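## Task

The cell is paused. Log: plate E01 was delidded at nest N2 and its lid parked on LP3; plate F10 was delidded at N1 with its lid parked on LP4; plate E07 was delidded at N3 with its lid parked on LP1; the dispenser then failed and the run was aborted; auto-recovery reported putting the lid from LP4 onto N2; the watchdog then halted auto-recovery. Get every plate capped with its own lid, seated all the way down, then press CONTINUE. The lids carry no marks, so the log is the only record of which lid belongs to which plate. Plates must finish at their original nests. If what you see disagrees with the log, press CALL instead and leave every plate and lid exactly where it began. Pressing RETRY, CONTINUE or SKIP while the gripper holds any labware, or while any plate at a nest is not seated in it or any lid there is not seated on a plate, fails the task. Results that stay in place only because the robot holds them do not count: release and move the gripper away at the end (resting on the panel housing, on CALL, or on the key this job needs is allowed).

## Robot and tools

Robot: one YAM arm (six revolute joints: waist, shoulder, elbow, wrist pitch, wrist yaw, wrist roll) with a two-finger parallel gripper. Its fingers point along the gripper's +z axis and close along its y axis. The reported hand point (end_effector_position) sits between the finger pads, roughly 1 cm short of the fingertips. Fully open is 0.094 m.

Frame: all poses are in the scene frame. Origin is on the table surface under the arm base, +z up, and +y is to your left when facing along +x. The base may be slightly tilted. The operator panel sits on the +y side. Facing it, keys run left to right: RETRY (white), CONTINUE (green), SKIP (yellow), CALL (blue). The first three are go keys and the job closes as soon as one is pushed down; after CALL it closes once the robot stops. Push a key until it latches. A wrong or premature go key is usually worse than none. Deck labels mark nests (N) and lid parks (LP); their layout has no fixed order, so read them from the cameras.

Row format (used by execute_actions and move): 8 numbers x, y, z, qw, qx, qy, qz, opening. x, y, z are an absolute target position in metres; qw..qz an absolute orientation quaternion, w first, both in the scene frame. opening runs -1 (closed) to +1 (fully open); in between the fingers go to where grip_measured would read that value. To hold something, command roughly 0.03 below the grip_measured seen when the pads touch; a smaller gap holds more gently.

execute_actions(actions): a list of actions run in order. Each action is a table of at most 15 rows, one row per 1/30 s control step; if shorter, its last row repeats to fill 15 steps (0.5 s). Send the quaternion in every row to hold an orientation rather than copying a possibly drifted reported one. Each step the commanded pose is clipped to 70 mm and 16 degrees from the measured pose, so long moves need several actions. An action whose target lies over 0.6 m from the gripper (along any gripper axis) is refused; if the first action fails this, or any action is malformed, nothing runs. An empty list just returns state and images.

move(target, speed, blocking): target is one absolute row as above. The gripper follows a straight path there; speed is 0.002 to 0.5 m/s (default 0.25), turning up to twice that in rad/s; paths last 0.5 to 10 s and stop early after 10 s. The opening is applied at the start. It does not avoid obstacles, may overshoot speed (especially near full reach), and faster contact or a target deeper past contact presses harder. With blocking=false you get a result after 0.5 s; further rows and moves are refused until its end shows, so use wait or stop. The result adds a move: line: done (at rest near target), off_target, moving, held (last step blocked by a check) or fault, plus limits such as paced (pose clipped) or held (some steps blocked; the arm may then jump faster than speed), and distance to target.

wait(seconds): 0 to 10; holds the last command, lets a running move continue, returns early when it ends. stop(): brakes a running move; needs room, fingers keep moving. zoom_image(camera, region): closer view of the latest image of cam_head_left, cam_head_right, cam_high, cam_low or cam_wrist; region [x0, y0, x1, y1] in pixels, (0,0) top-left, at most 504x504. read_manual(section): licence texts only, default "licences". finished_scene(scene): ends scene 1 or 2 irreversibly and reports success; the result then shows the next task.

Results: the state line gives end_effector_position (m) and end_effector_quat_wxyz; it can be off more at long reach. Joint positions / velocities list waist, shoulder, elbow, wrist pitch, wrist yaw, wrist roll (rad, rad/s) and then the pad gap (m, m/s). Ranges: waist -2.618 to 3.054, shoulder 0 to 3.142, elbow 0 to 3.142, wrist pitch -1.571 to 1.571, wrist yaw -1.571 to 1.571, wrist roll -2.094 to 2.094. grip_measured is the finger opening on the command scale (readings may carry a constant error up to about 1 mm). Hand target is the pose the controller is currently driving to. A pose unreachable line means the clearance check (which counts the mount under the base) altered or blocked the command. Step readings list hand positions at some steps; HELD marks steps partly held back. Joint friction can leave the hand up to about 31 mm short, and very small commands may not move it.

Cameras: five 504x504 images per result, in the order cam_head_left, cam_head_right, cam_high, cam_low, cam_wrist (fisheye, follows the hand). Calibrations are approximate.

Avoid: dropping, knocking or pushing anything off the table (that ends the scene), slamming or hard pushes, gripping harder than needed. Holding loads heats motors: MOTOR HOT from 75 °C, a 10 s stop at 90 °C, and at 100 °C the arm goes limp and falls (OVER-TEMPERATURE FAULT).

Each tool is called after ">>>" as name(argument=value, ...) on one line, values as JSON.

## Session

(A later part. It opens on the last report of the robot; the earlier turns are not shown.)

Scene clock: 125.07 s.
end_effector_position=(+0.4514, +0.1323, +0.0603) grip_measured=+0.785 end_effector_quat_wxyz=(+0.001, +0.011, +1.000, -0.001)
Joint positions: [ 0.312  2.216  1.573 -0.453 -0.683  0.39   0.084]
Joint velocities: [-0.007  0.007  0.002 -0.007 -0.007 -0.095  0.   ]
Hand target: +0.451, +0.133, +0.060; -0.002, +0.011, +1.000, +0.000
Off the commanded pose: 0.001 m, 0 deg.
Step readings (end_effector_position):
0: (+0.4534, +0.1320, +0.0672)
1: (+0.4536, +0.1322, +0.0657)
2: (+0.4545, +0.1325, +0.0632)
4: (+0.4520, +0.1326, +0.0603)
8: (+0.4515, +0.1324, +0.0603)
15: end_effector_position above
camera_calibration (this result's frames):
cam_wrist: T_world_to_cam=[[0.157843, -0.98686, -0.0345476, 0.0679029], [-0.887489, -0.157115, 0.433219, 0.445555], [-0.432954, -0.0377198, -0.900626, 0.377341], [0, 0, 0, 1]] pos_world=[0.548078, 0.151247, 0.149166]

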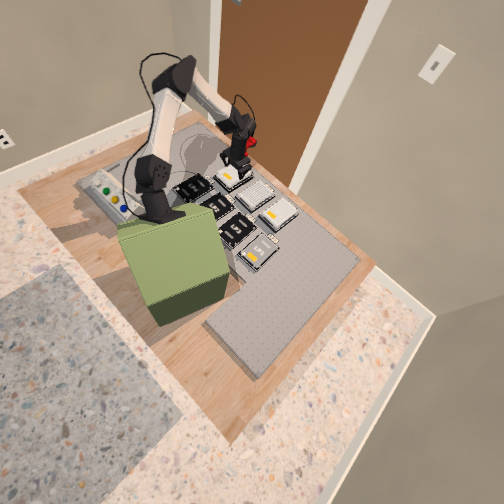

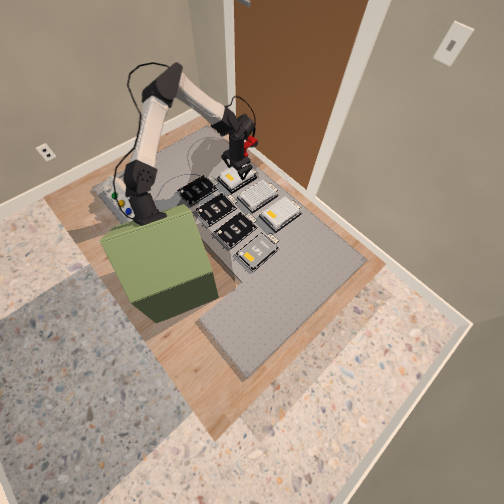

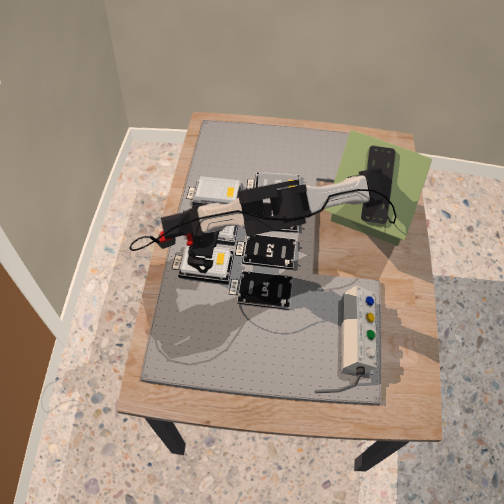

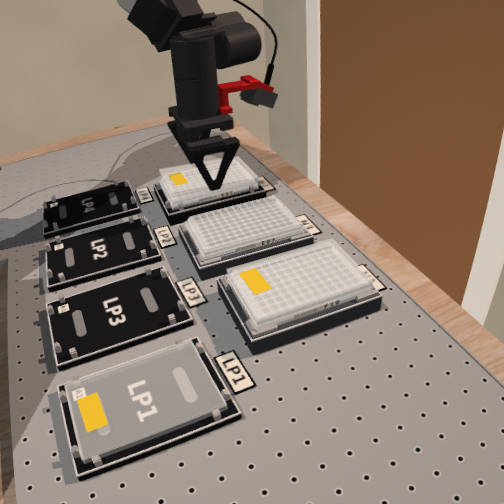

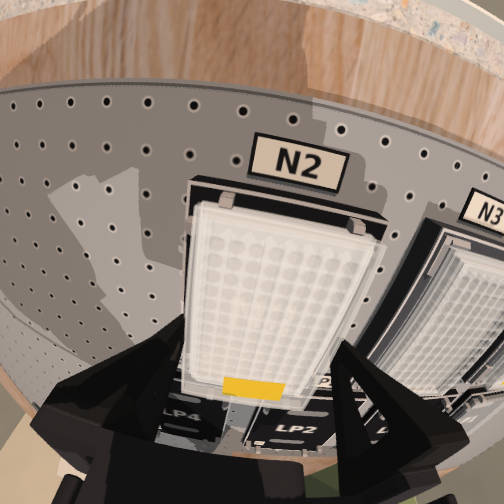

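>>> execute_actions(actions=[[[0.460,0.1325,0.0605,0.008,0.011,1,0,0.765]]])

Scene clock: 125.90 s.
end_effector_position=(+0.4514, +0.1323, +0.0603) grip_measured=+0.785 end_effector_quat_wxyz=(+0.001, +0.011, +1.000, -0.001)
Joint positions: [ 0.312  2.216  1.573 -0.453 -0.683  0.39   0.084]
Joint velocities: [ 0.012  0.002 -0.002 -0.022 -0.051 -0.037  0.   ]
Hand target: +0.460, +0.132, +0.061; +0.008, +0.011, +1.000, +0.000
Off the commanded pose: 0.009 m, 1 deg.
Step readings (end_effector_position):
0: (+0.4514, +0.1323, +0.0603)
1: (+0.4514, +0.1323, +0.0603)
2: (+0.4514, +0.1323, +0.0603)
4: (+0.4514, +0.1323, +0.0603)
8: (+0.4514, +0.1323, +0.0603)
15: end_effector_position above
camera_calibration (this result's frames):
cam_wrist: T_world_to_cam=[[0.157843, -0.98686, -0.0345476, 0.0679029], [-0.887489, -0.157115, 0.433219, 0.445555], [-0.432954, -0.0377198, -0.900626, 0.377341], [0, 0, 0, 1]] pos_world=[0.548078, 0.151247, 0.149166]

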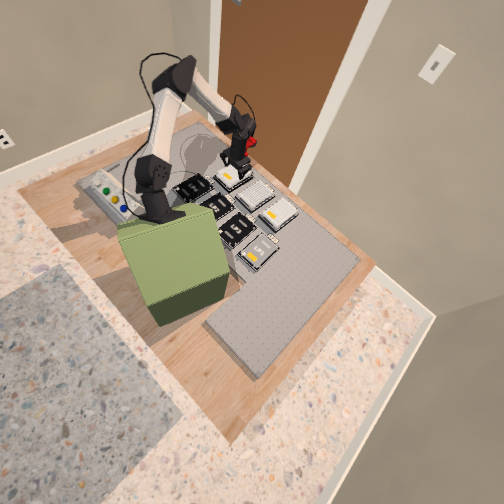

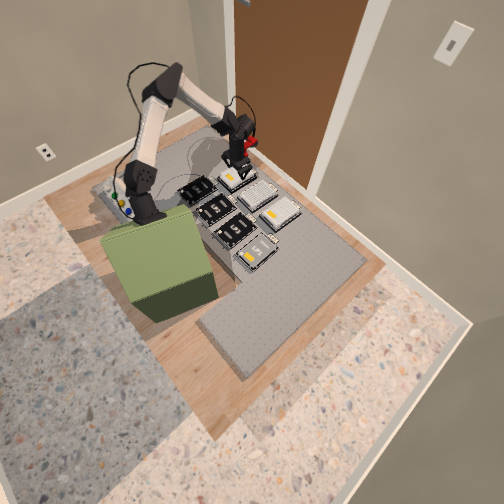

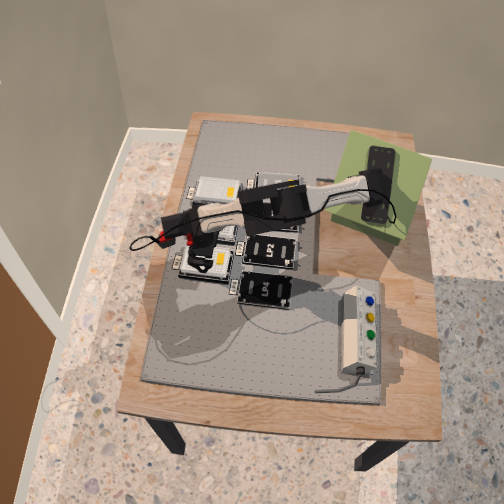

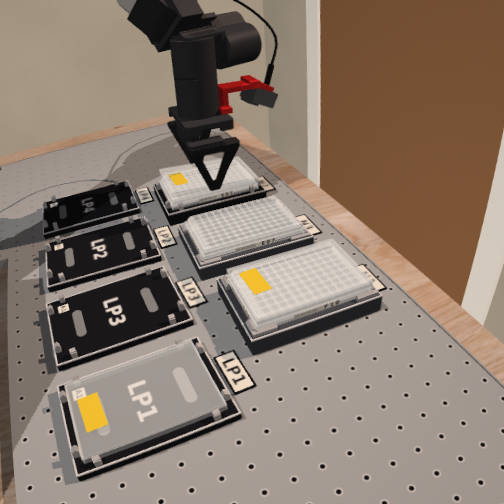

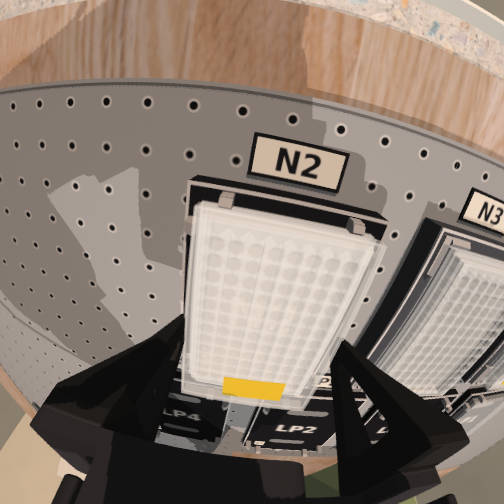

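>>> execute_actions(actions=[[[0.468,0.1325,0.0605,0.016,0.011,1,0,0.765]]])

>>> zoom_image(camera="cam_wrist", region=[150,130,410,390])

Scene clock: 126.60 s.
end_effector_position=(+0.4578, +0.1338, +0.0608) grip_measured=+0.785 end_effector_quat_wxyz=(+0.007, +0.012, +1.000, -0.002)
Joint positions: [ 0.312  2.223  1.595 -0.454 -0.675  0.402  0.084]
Joint velocities: [-0.007  0.002  0.007  0.022  0.066 -0.037 -0.   ]
Hand target: +0.468, +0.132, +0.061; +0.016, +0.011, +1.000, -0.000
Off the commanded pose: 0.010 m, 1 deg.
Step readings (end_effector_position):
0: (+0.4514, +0.1323, +0.0603)
1: (+0.4521, +0.1327, +0.0605)
2: (+0.4537, +0.1332, +0.0604)
4: (+0.4565, +0.1338, +0.0607)
8: (+0.4576, +0.1337, +0.0607)
15: end_effector_position above
camera_calibration (this result's frames):
cam_wrist: T_world_to_cam=[[0.15523, -0.987442, -0.0293397, 0.0692801], [-0.893296, -0.152988, 0.422632, 0.453977], [-0.421813, -0.0393964, -0.905826, 0.37599], [0, 0, 0, 1]] pos_world=[0.553379, 0.152676, 0.150749]

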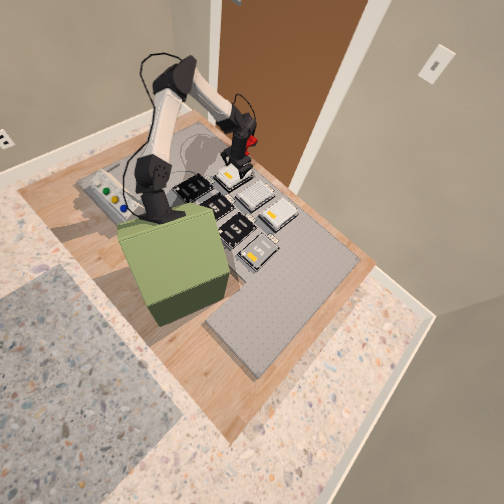

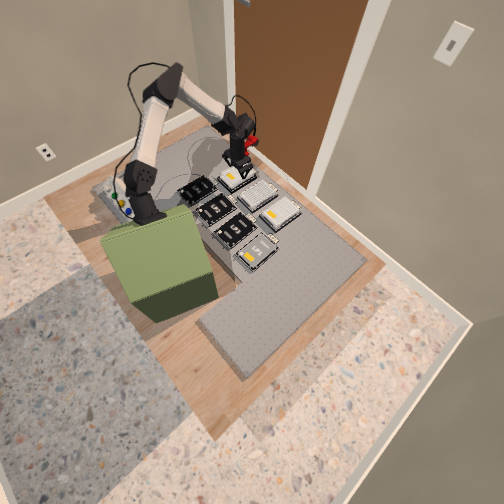

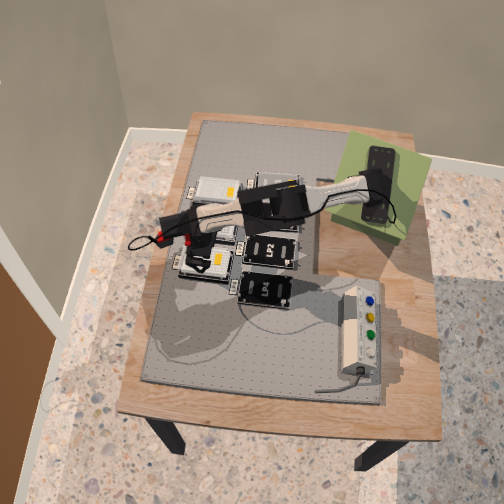

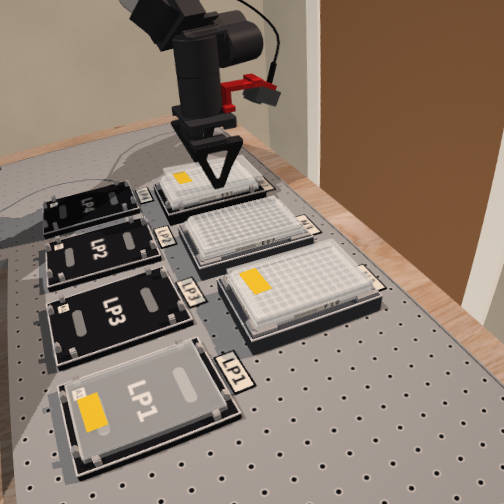

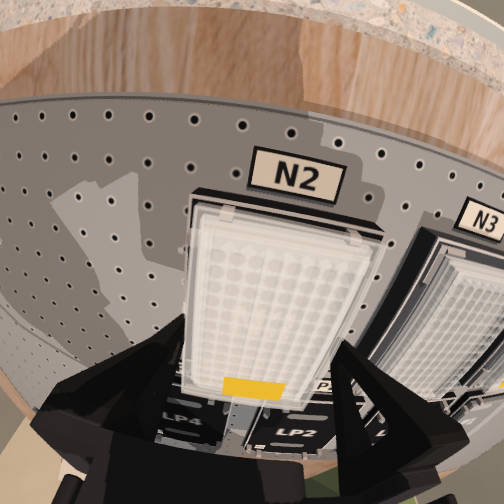

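Region (150, 130, 410, 390) of cam_wrist's 504x504 image, scaled by 1.938, with more detail than that image has.

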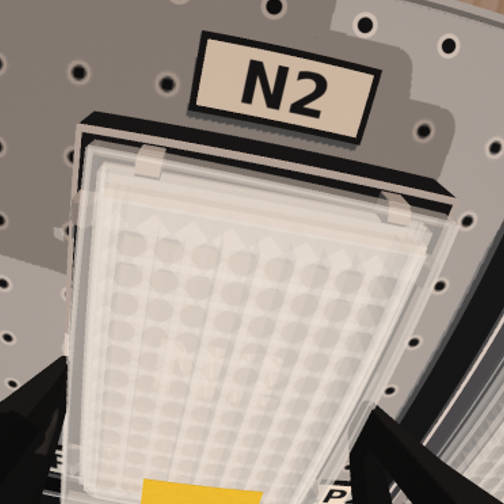

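>>> execute_actions(actions=[[[0.443,0.1325,0.061,-0.004,0.011,1,0,0.765]]])

Scene clock: 127.80 s.
end_effector_position=(+0.4502, +0.1313, +0.0600) grip_measured=+0.785 end_effector_quat_wxyz=(+0.000, +0.013, +1.000, -0.001)
Joint positions: [ 0.312  2.214  1.567 -0.451 -0.682  0.393  0.084]
Joint velocities: [ 0.007 -0.012 -0.007 -0.081 -0.007 -0.022 -0.001]
Hand target: +0.443, +0.132, +0.061; -0.004, +0.011, +1.000, -0.000
Off the commanded pose: 0.007 m, 1 deg.
Step readings (end_effector_position):
0: (+0.4578, +0.1338, +0.0608)
1: (+0.4570, +0.1332, +0.0605)
2: (+0.4551, +0.1326, +0.0606)
4: (+0.4517, +0.1314, +0.0603)
8: (+0.4503, +0.1314, +0.0600)
15: end_effector_position above
camera_calibration (this result's frames):
cam_wrist: T_world_to_cam=[[0.153736, -0.987559, -0.03306, 0.0689521], [-0.88759, -0.152722, 0.434581, 0.443858], [-0.434223, -0.0374669, -0.900026, 0.376953], [0, 0, 0, 1]] pos_world=[0.547046, 0.150004, 0.148655]

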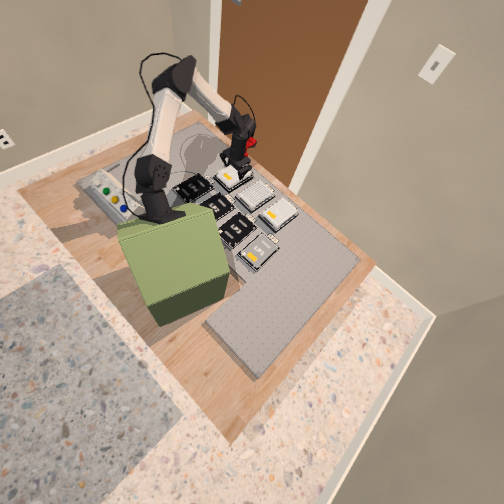

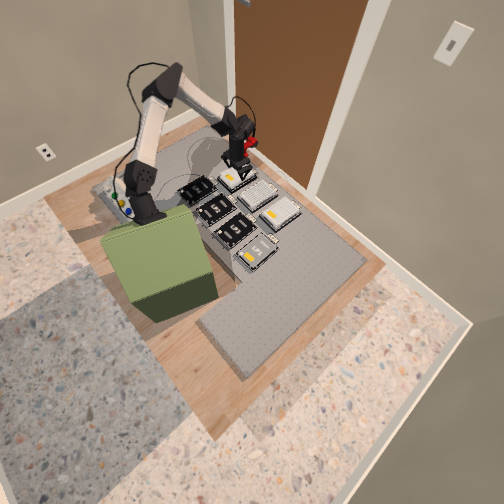

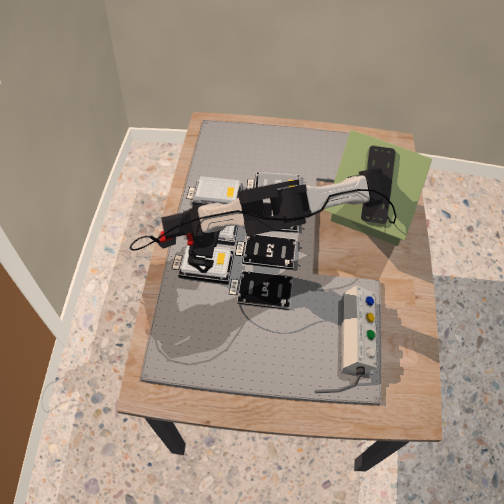

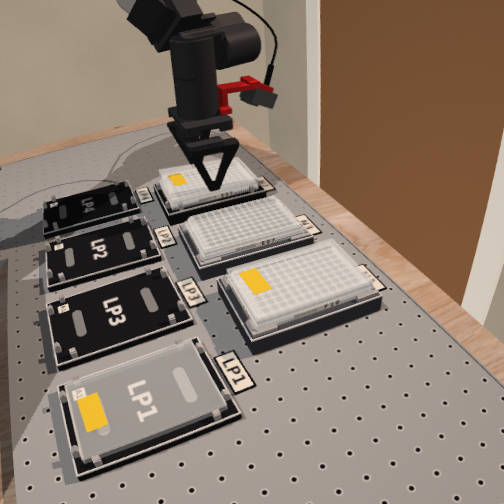

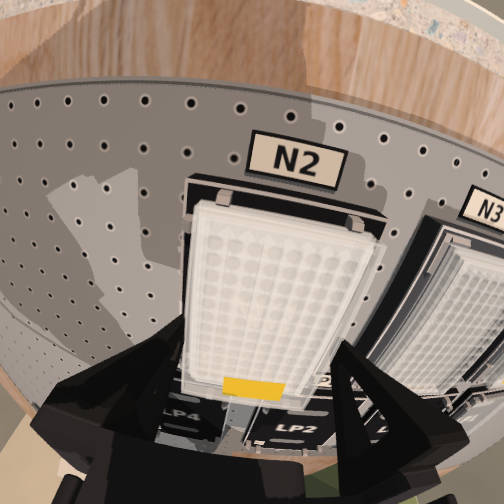

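>>> execute_actions(actions=[[[0.467,0.1330,0.0605,0.014,0.011,1,0,0.765],[0.467,0.1330,0.0605,0.014,0.011,1,0,0.765],[0.453,0.1330,0.0605,0.002,0.011,1,0,0.765]]])

>>> zoom_image(camera="cam_wrist", region=[150,130,410,390])

Scene clock: 128.63 s.
end_effector_position=(+0.4540, +0.1330, +0.0603) grip_measured=+0.785 end_effector_quat_wxyz=(+0.004, +0.011, +1.000, -0.000)
Joint positions: [ 0.312  2.219  1.58  -0.45  -0.681  0.394  0.084]
Joint velocities: [-0.002  0.017  0.012 -0.066 -0.051 -0.022 -0.001]
Hand target: +0.453, +0.133, +0.061; +0.002, +0.011, +1.000, +0.000
Off the commanded pose: 0.001 m, 0 deg.
Step readings (end_effector_position):
0: (+0.4502, +0.1313, +0.0600)
1: (+0.4510, +0.1319, +0.0602)
2: (+0.4528, +0.1325, +0.0602)
4: (+0.4540, +0.1330, +0.0603)
8: (+0.4540, +0.1330, +0.0603)
15: end_effector_position above
camera_calibration (this result's frames):
cam_wrist: T_world_to_cam=[[0.158547, -0.98676, -0.0341734, 0.067802], [-0.889785, -0.157796, 0.428233, 0.44934], [-0.427955, -0.037488, -0.903022, 0.376274], [0, 0, 0, 1]] pos_world=[0.550094, 0.151914, 0.149678]

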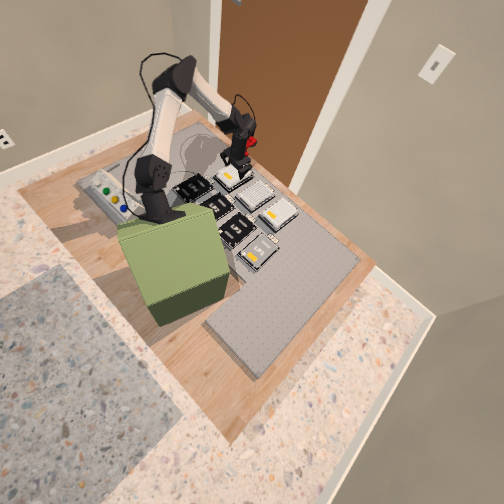

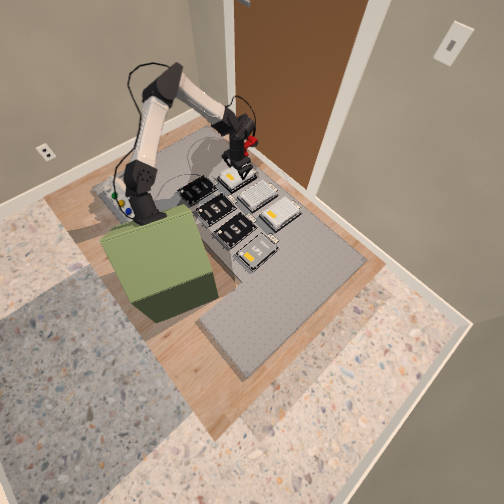

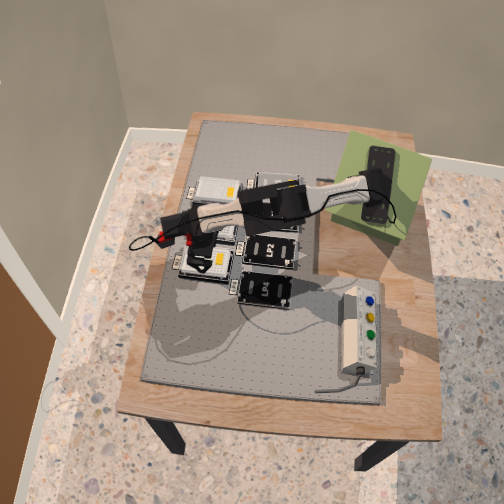

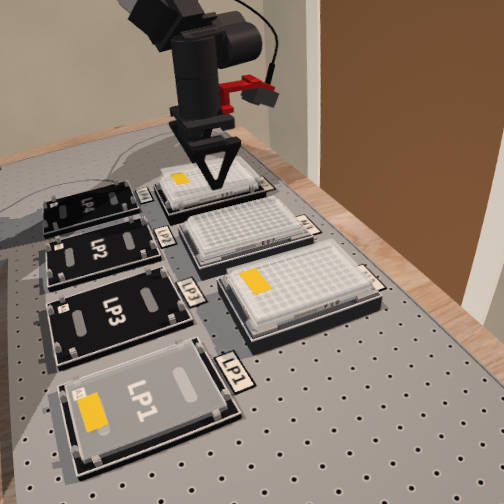

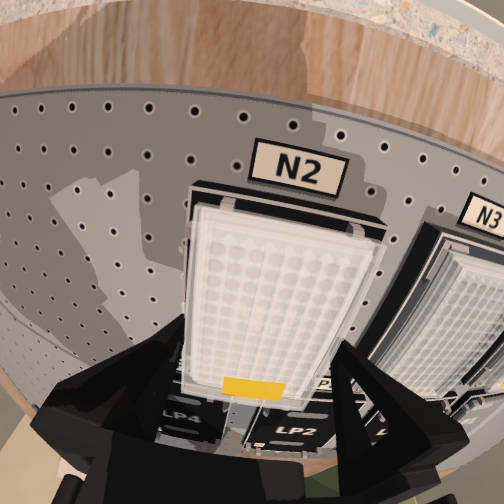

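Region (150, 130, 410, 390) of cam_wrist's 504x504 image, scaled by 1.938, with more detail than that image has.

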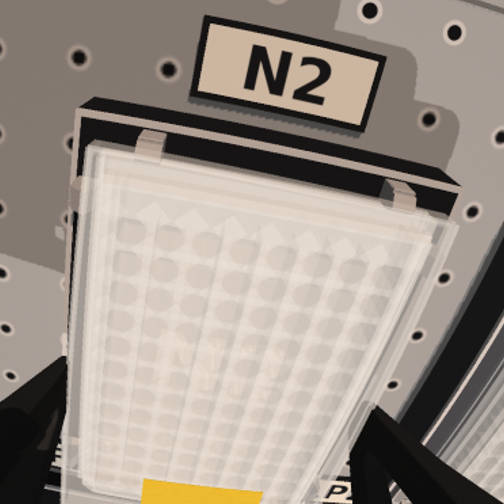

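>>> execute_actions(actions=[[[0.440,0.1325,0.0605,-0.008,0.011,1,0,0.765],[0.4528,0.1325,0.0605,0.002,0.011,1,0,0.765]]])

Scene clock: 129.67 s.
end_effector_position=(+0.4529, +0.1325, +0.0602) grip_measured=+0.785 end_effector_quat_wxyz=(+0.003, +0.011, +1.000, -0.001)
Joint positions: [ 0.312  2.217  1.577 -0.451 -0.681  0.393  0.084]
Joint velocities: [-0.007 -0.002 -0.007 -0.007 -0.037 -0.066 -0.001]
Hand target: +0.453, +0.132, +0.060; +0.002, +0.011, +1.000, -0.000
Off the commanded pose: 0.000 m, 0 deg.
Step readings (end_effector_position):
0: (+0.4540, +0.1330, +0.0603)
1: (+0.4534, +0.1327, +0.0602)
2: (+0.4529, +0.1325, +0.0602)
4: (+0.4529, +0.1325, +0.0602)
8: (+0.4529, +0.1325, +0.0602)
15: end_effector_position above
camera_calibration (this result's frames):
cam_wrist: T_world_to_cam=[[0.157568, -0.986932, -0.0337405, 0.0679429], [-0.889101, -0.156652, 0.430068, 0.447813], [-0.429734, -0.0377662, -0.902166, 0.376535], [0, 0, 0, 1]] pos_world=[0.549255, 0.151426, 0.149399]

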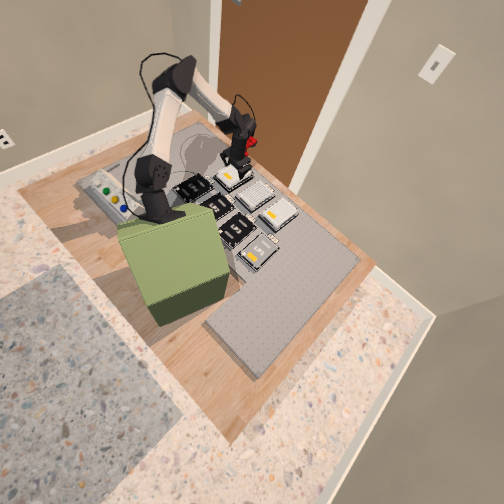

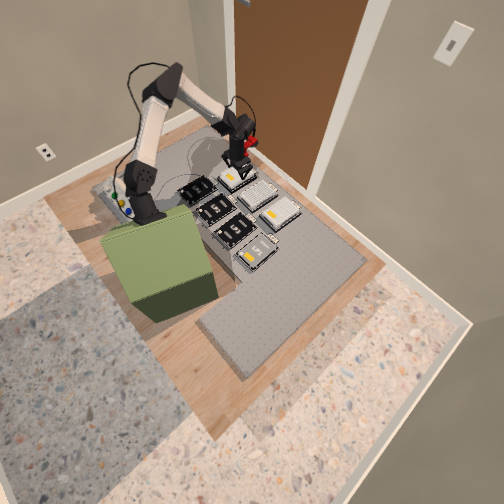

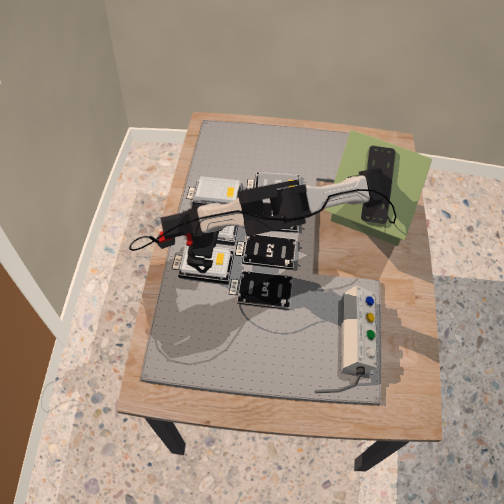

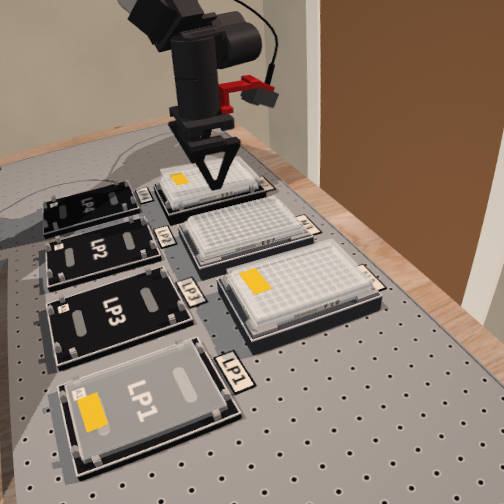

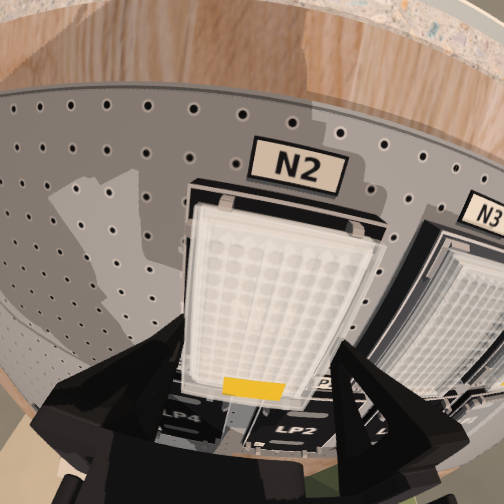

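>>> execute_actions(actions=[[[0.4525,0.1325,0.033,0.002,0.011,1,0,0.765],[0.4528,0.1325,0.057,0.002,0.011,1,0,0.765]]])

>>> zoom_image(camera="cam_wrist", region=[150,130,410,390])

Scene clock: 130.67 s.
end_effector_position=(+0.4543, +0.1327, +0.0584) grip_measured=+0.785 end_effector_quat_wxyz=(+0.005, +0.011, +1.000, -0.000)
Joint positions: [ 0.315  2.221  1.577 -0.438 -0.679  0.399  0.084]
Joint velocities: [ 0.002  0.007 -0.017 -0.037  0.051 -0.037 -0.001]
Hand target: +0.453, +0.132, +0.057; +0.002, +0.011, +1.000, -0.000
Off the commanded pose: 0.002 m, 0 deg.
Step readings (end_effector_position):
0: (+0.4529, +0.1325, +0.0602)
1: (+0.4533, +0.1324, +0.0589)
2: (+0.4544, +0.1326, +0.0585)
4: (+0.4542, +0.1327, +0.0584)
8: (+0.4543, +0.1327, +0.0584)
15: end_effector_position above
camera_calibration (this result's frames):
cam_wrist: T_world_to_cam=[[0.158746, -0.986743, -0.0337251, 0.0672283], [-0.891342, -0.157922, 0.424935, 0.451295], [-0.424628, -0.0373962, -0.904595, 0.373255], [0, 0, 0, 1]] pos_world=[0.550081, 0.151565, 0.148141]

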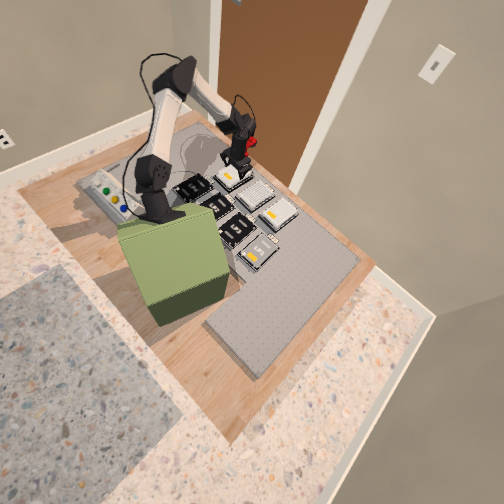

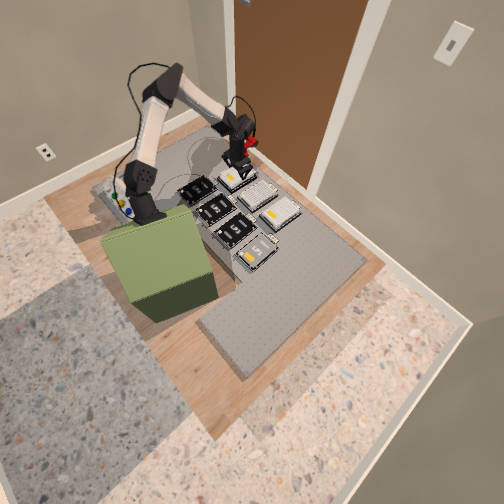

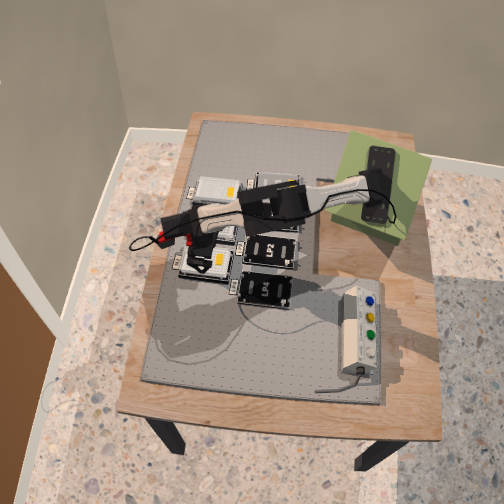

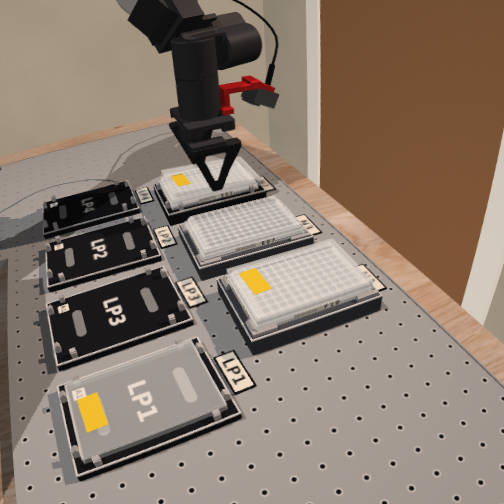

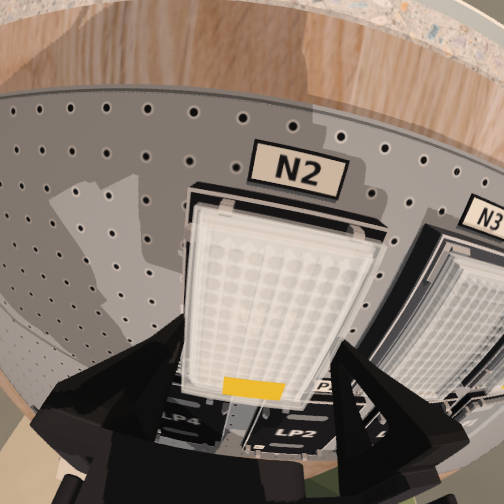

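Region (150, 130, 410, 390) of cam_wrist's 504x504 image, scaled by 1.938, with more detail than that image has.

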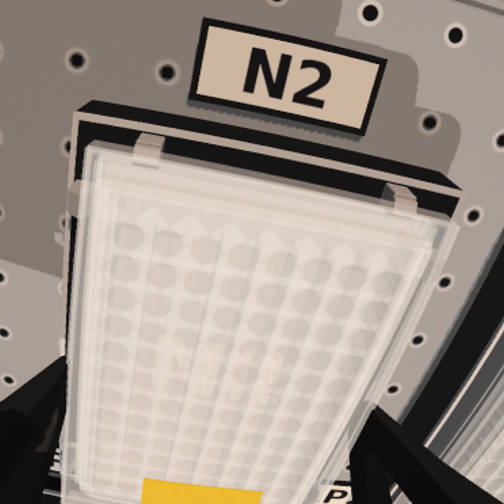

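>>> execute_actions(actions=[[[0.440,0.1325,0.0575,-0.008,0.011,1,0,0.765],[0.4528,0.1325,0.0575,0.002,0.011,1,0,0.765]]])

Scene clock: 132.53 s.
end_effector_position=(+0.4543, +0.1327, +0.0584) grip_measured=+0.785 end_effector_quat_wxyz=(+0.005, +0.010, +1.000, -0.000)
Joint positions: [ 0.315  2.221  1.577 -0.438 -0.679  0.399  0.084]
Joint velocities: [-0.002  0.002 -0.022 -0.022 -0.007 -0.022 -0.001]
Hand target: +0.453, +0.133, +0.057; +0.002, +0.011, +1.000, +0.000
Off the commanded pose: 0.002 m, 0 deg.
Step readings (end_effector_position):
0: (+0.4543, +0.1327, +0.0584)
1: (+0.4543, +0.1327, +0.0584)
2: (+0.4543, +0.1327, +0.0584)
4: (+0.4543, +0.1327, +0.0584)
8: (+0.4543, +0.1327, +0.0584)
15: end_effector_position above
camera_calibration (this result's frames):
cam_wrist: T_world_to_cam=[[0.159499, -0.986622, -0.033717, 0.0668698], [-0.891221, -0.158598, 0.424937, 0.45133], [-0.4246, -0.0377277, -0.904595, 0.373286], [0, 0, 0, 1]] pos_world=[0.550066, 0.151638, 0.148141]

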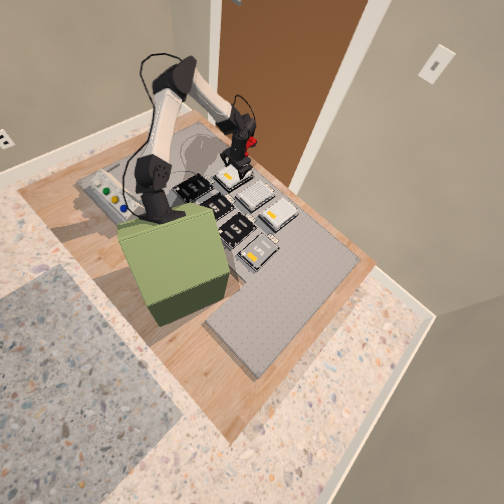

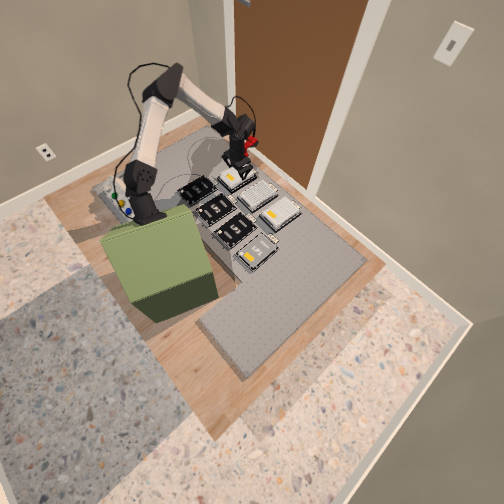

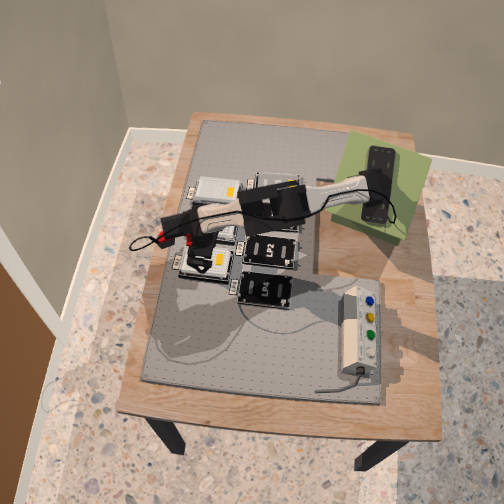

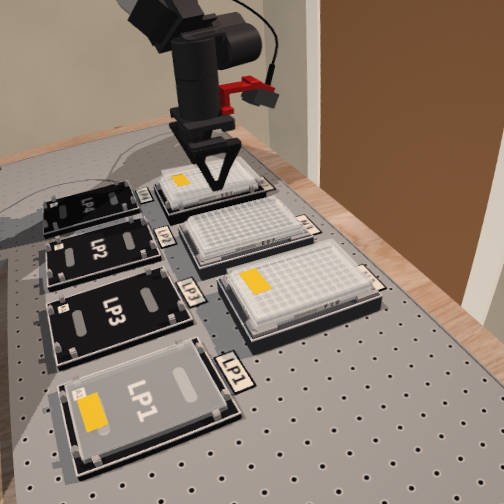

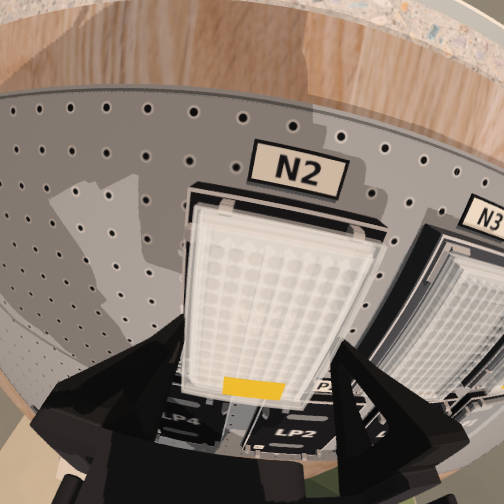

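>>> execute_actions(actions=[[[0.436,0.1325,0.0595,-0.010,0.011,1,0,0.765],[0.436,0.1325,0.0595,-0.010,0.011,1,0,0.765],[0.4528,0.1325,0.058,0.002,0.011,1,0,0.765]]])

>>> zoom_image(camera="cam_wrist", region=[150,130,410,390])

Scene clock: 133.47 s.
end_effector_position=(+0.4503, +0.1318, +0.0591) grip_measured=+0.785 end_effector_quat_wxyz=(+0.002, +0.011, +1.000, -0.001)
Joint positions: [ 0.315  2.213  1.562 -0.44  -0.679  0.396  0.084]
Joint velocities: [-0.002  0.012  0.007  0.007  0.037 -0.022  0.   ]
Hand target: +0.453, +0.133, +0.058; +0.002, +0.011, +1.000, +0.000
Off the commanded pose: 0.003 m, 0 deg.
Step readings (end_effector_position):
0: (+0.4543, +0.1327, +0.0584)
1: (+0.4537, +0.1326, +0.0586)
2: (+0.4516, +0.1321, +0.0590)
4: (+0.4503, +0.1318, +0.0591)
8: (+0.4503, +0.1318, +0.0591)
15: end_effector_position above
camera_calibration (this result's frames):
cam_wrist: T_world_to_cam=[[0.15683, -0.987086, -0.0326418, 0.067897], [-0.888835, -0.155474, 0.431046, 0.445461], [-0.430554, -0.0385876, -0.90174, 0.374837], [0, 0, 0, 1]] pos_world=[0.54668, 0.150742, 0.148208]

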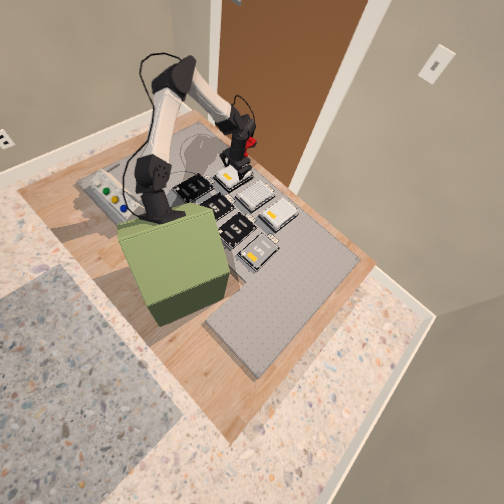

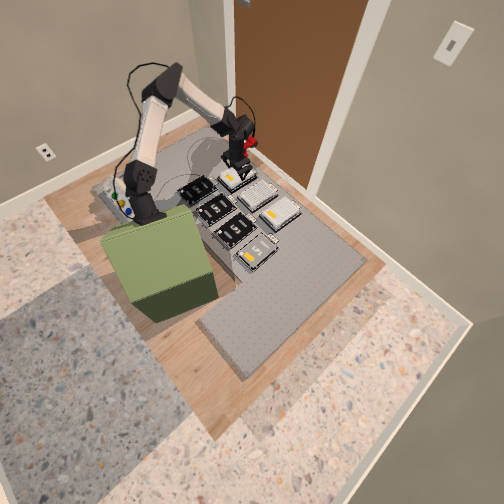

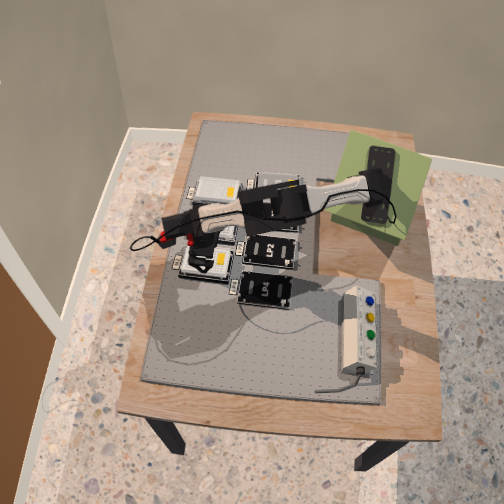

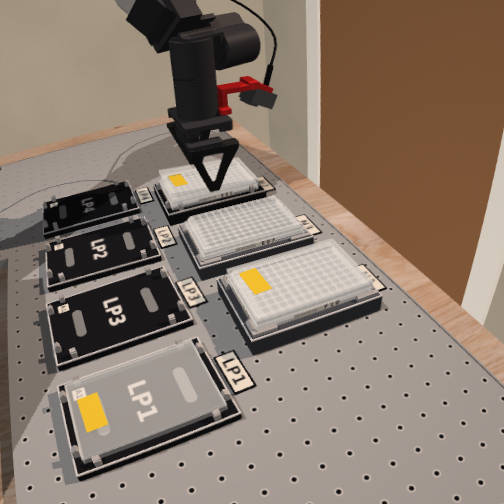

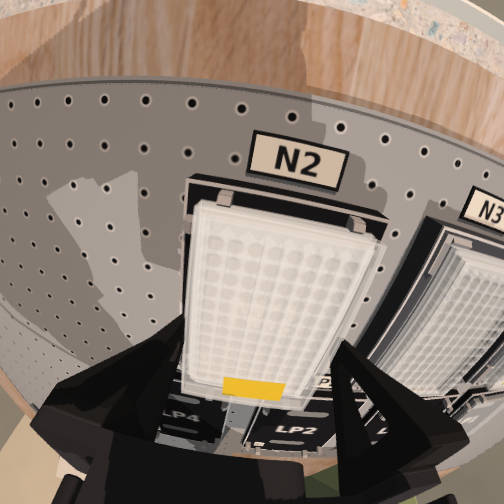

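Region (150, 130, 410, 390) of cam_wrist's 504x504 image, scaled by 1.938, with more detail than that image has.

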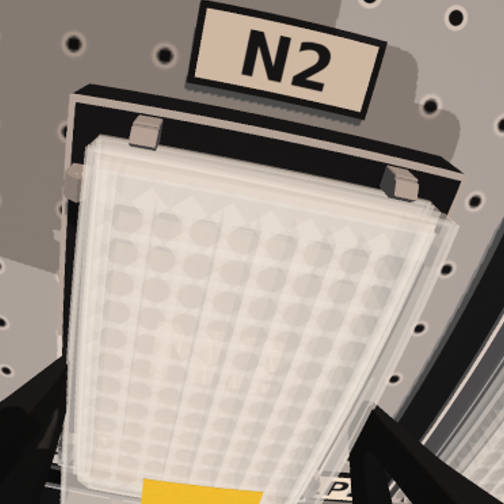

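>>> execute_actions(actions=[[[0.467,0.1330,0.0595,0.014,0.011,1,0,0.765],[0.4515,0.1325,0.059,0.002,0.011,1,0,0.765]]])

Scene clock: 134.33 s.
end_effector_position=(+0.4519, +0.1325, +0.0592) grip_measured=+0.785 end_effector_quat_wxyz=(+0.003, +0.011, +1.000, -0.001)
Joint positions: [ 0.315  2.216  1.569 -0.442 -0.679  0.396  0.084]
Joint velocities: [ 0.002 -0.002  0.002  0.022  0.051  0.022 -0.   ]
Hand target: +0.452, +0.132, +0.059; +0.002, +0.011, +1.000, -0.000
Off the commanded pose: 0.000 m, 0 deg.
Step readings (end_effector_position):
0: (+0.4503, +0.1318, +0.0591)
1: (+0.4511, +0.1322, +0.0592)
2: (+0.4518, +0.1325, +0.0592)
4: (+0.4519, +0.1325, +0.0592)
8: (+0.4519, +0.1325, +0.0592)
15: end_effector_position above
camera_calibration (this result's frames):
cam_wrist: T_world_to_cam=[[0.157805, -0.986916, -0.0330811, 0.0678947], [-0.889522, -0.156619, 0.42921, 0.44754], [-0.428775, -0.038305, -0.902599, 0.374838], [0, 0, 0, 1]] pos_world=[0.548104, 0.151458, 0.148486]

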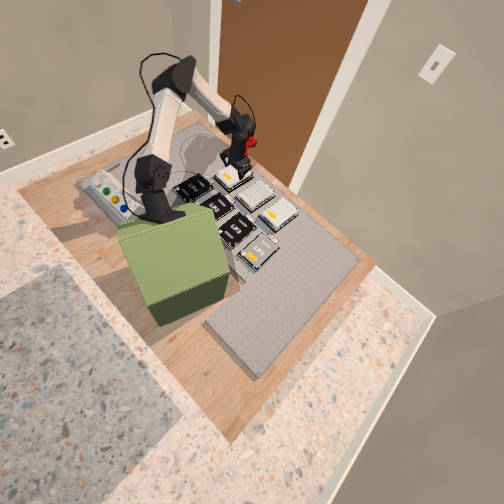

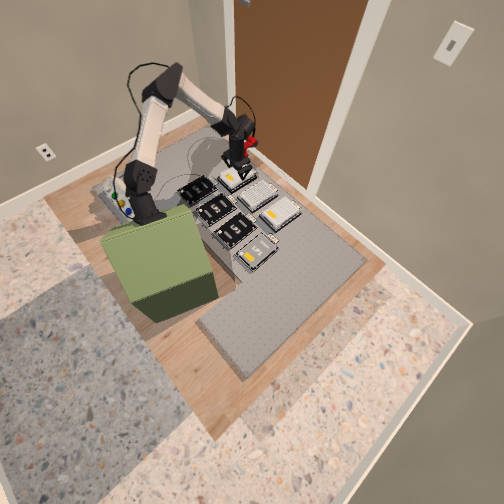

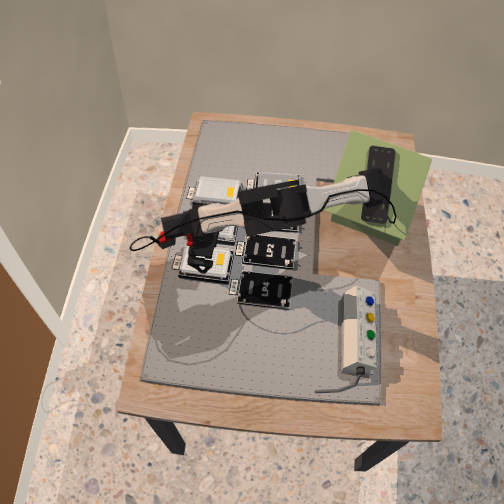

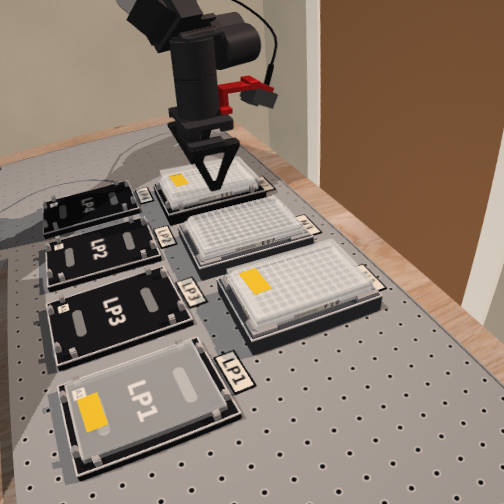

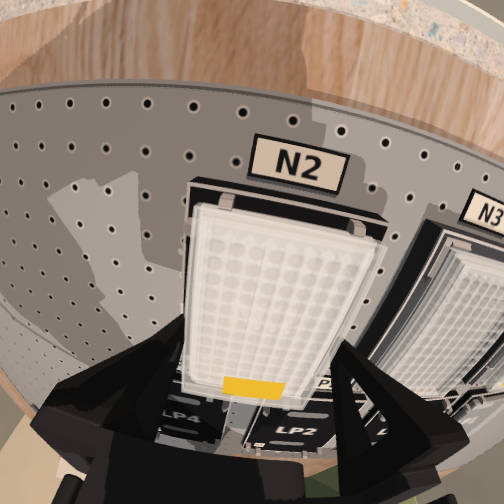

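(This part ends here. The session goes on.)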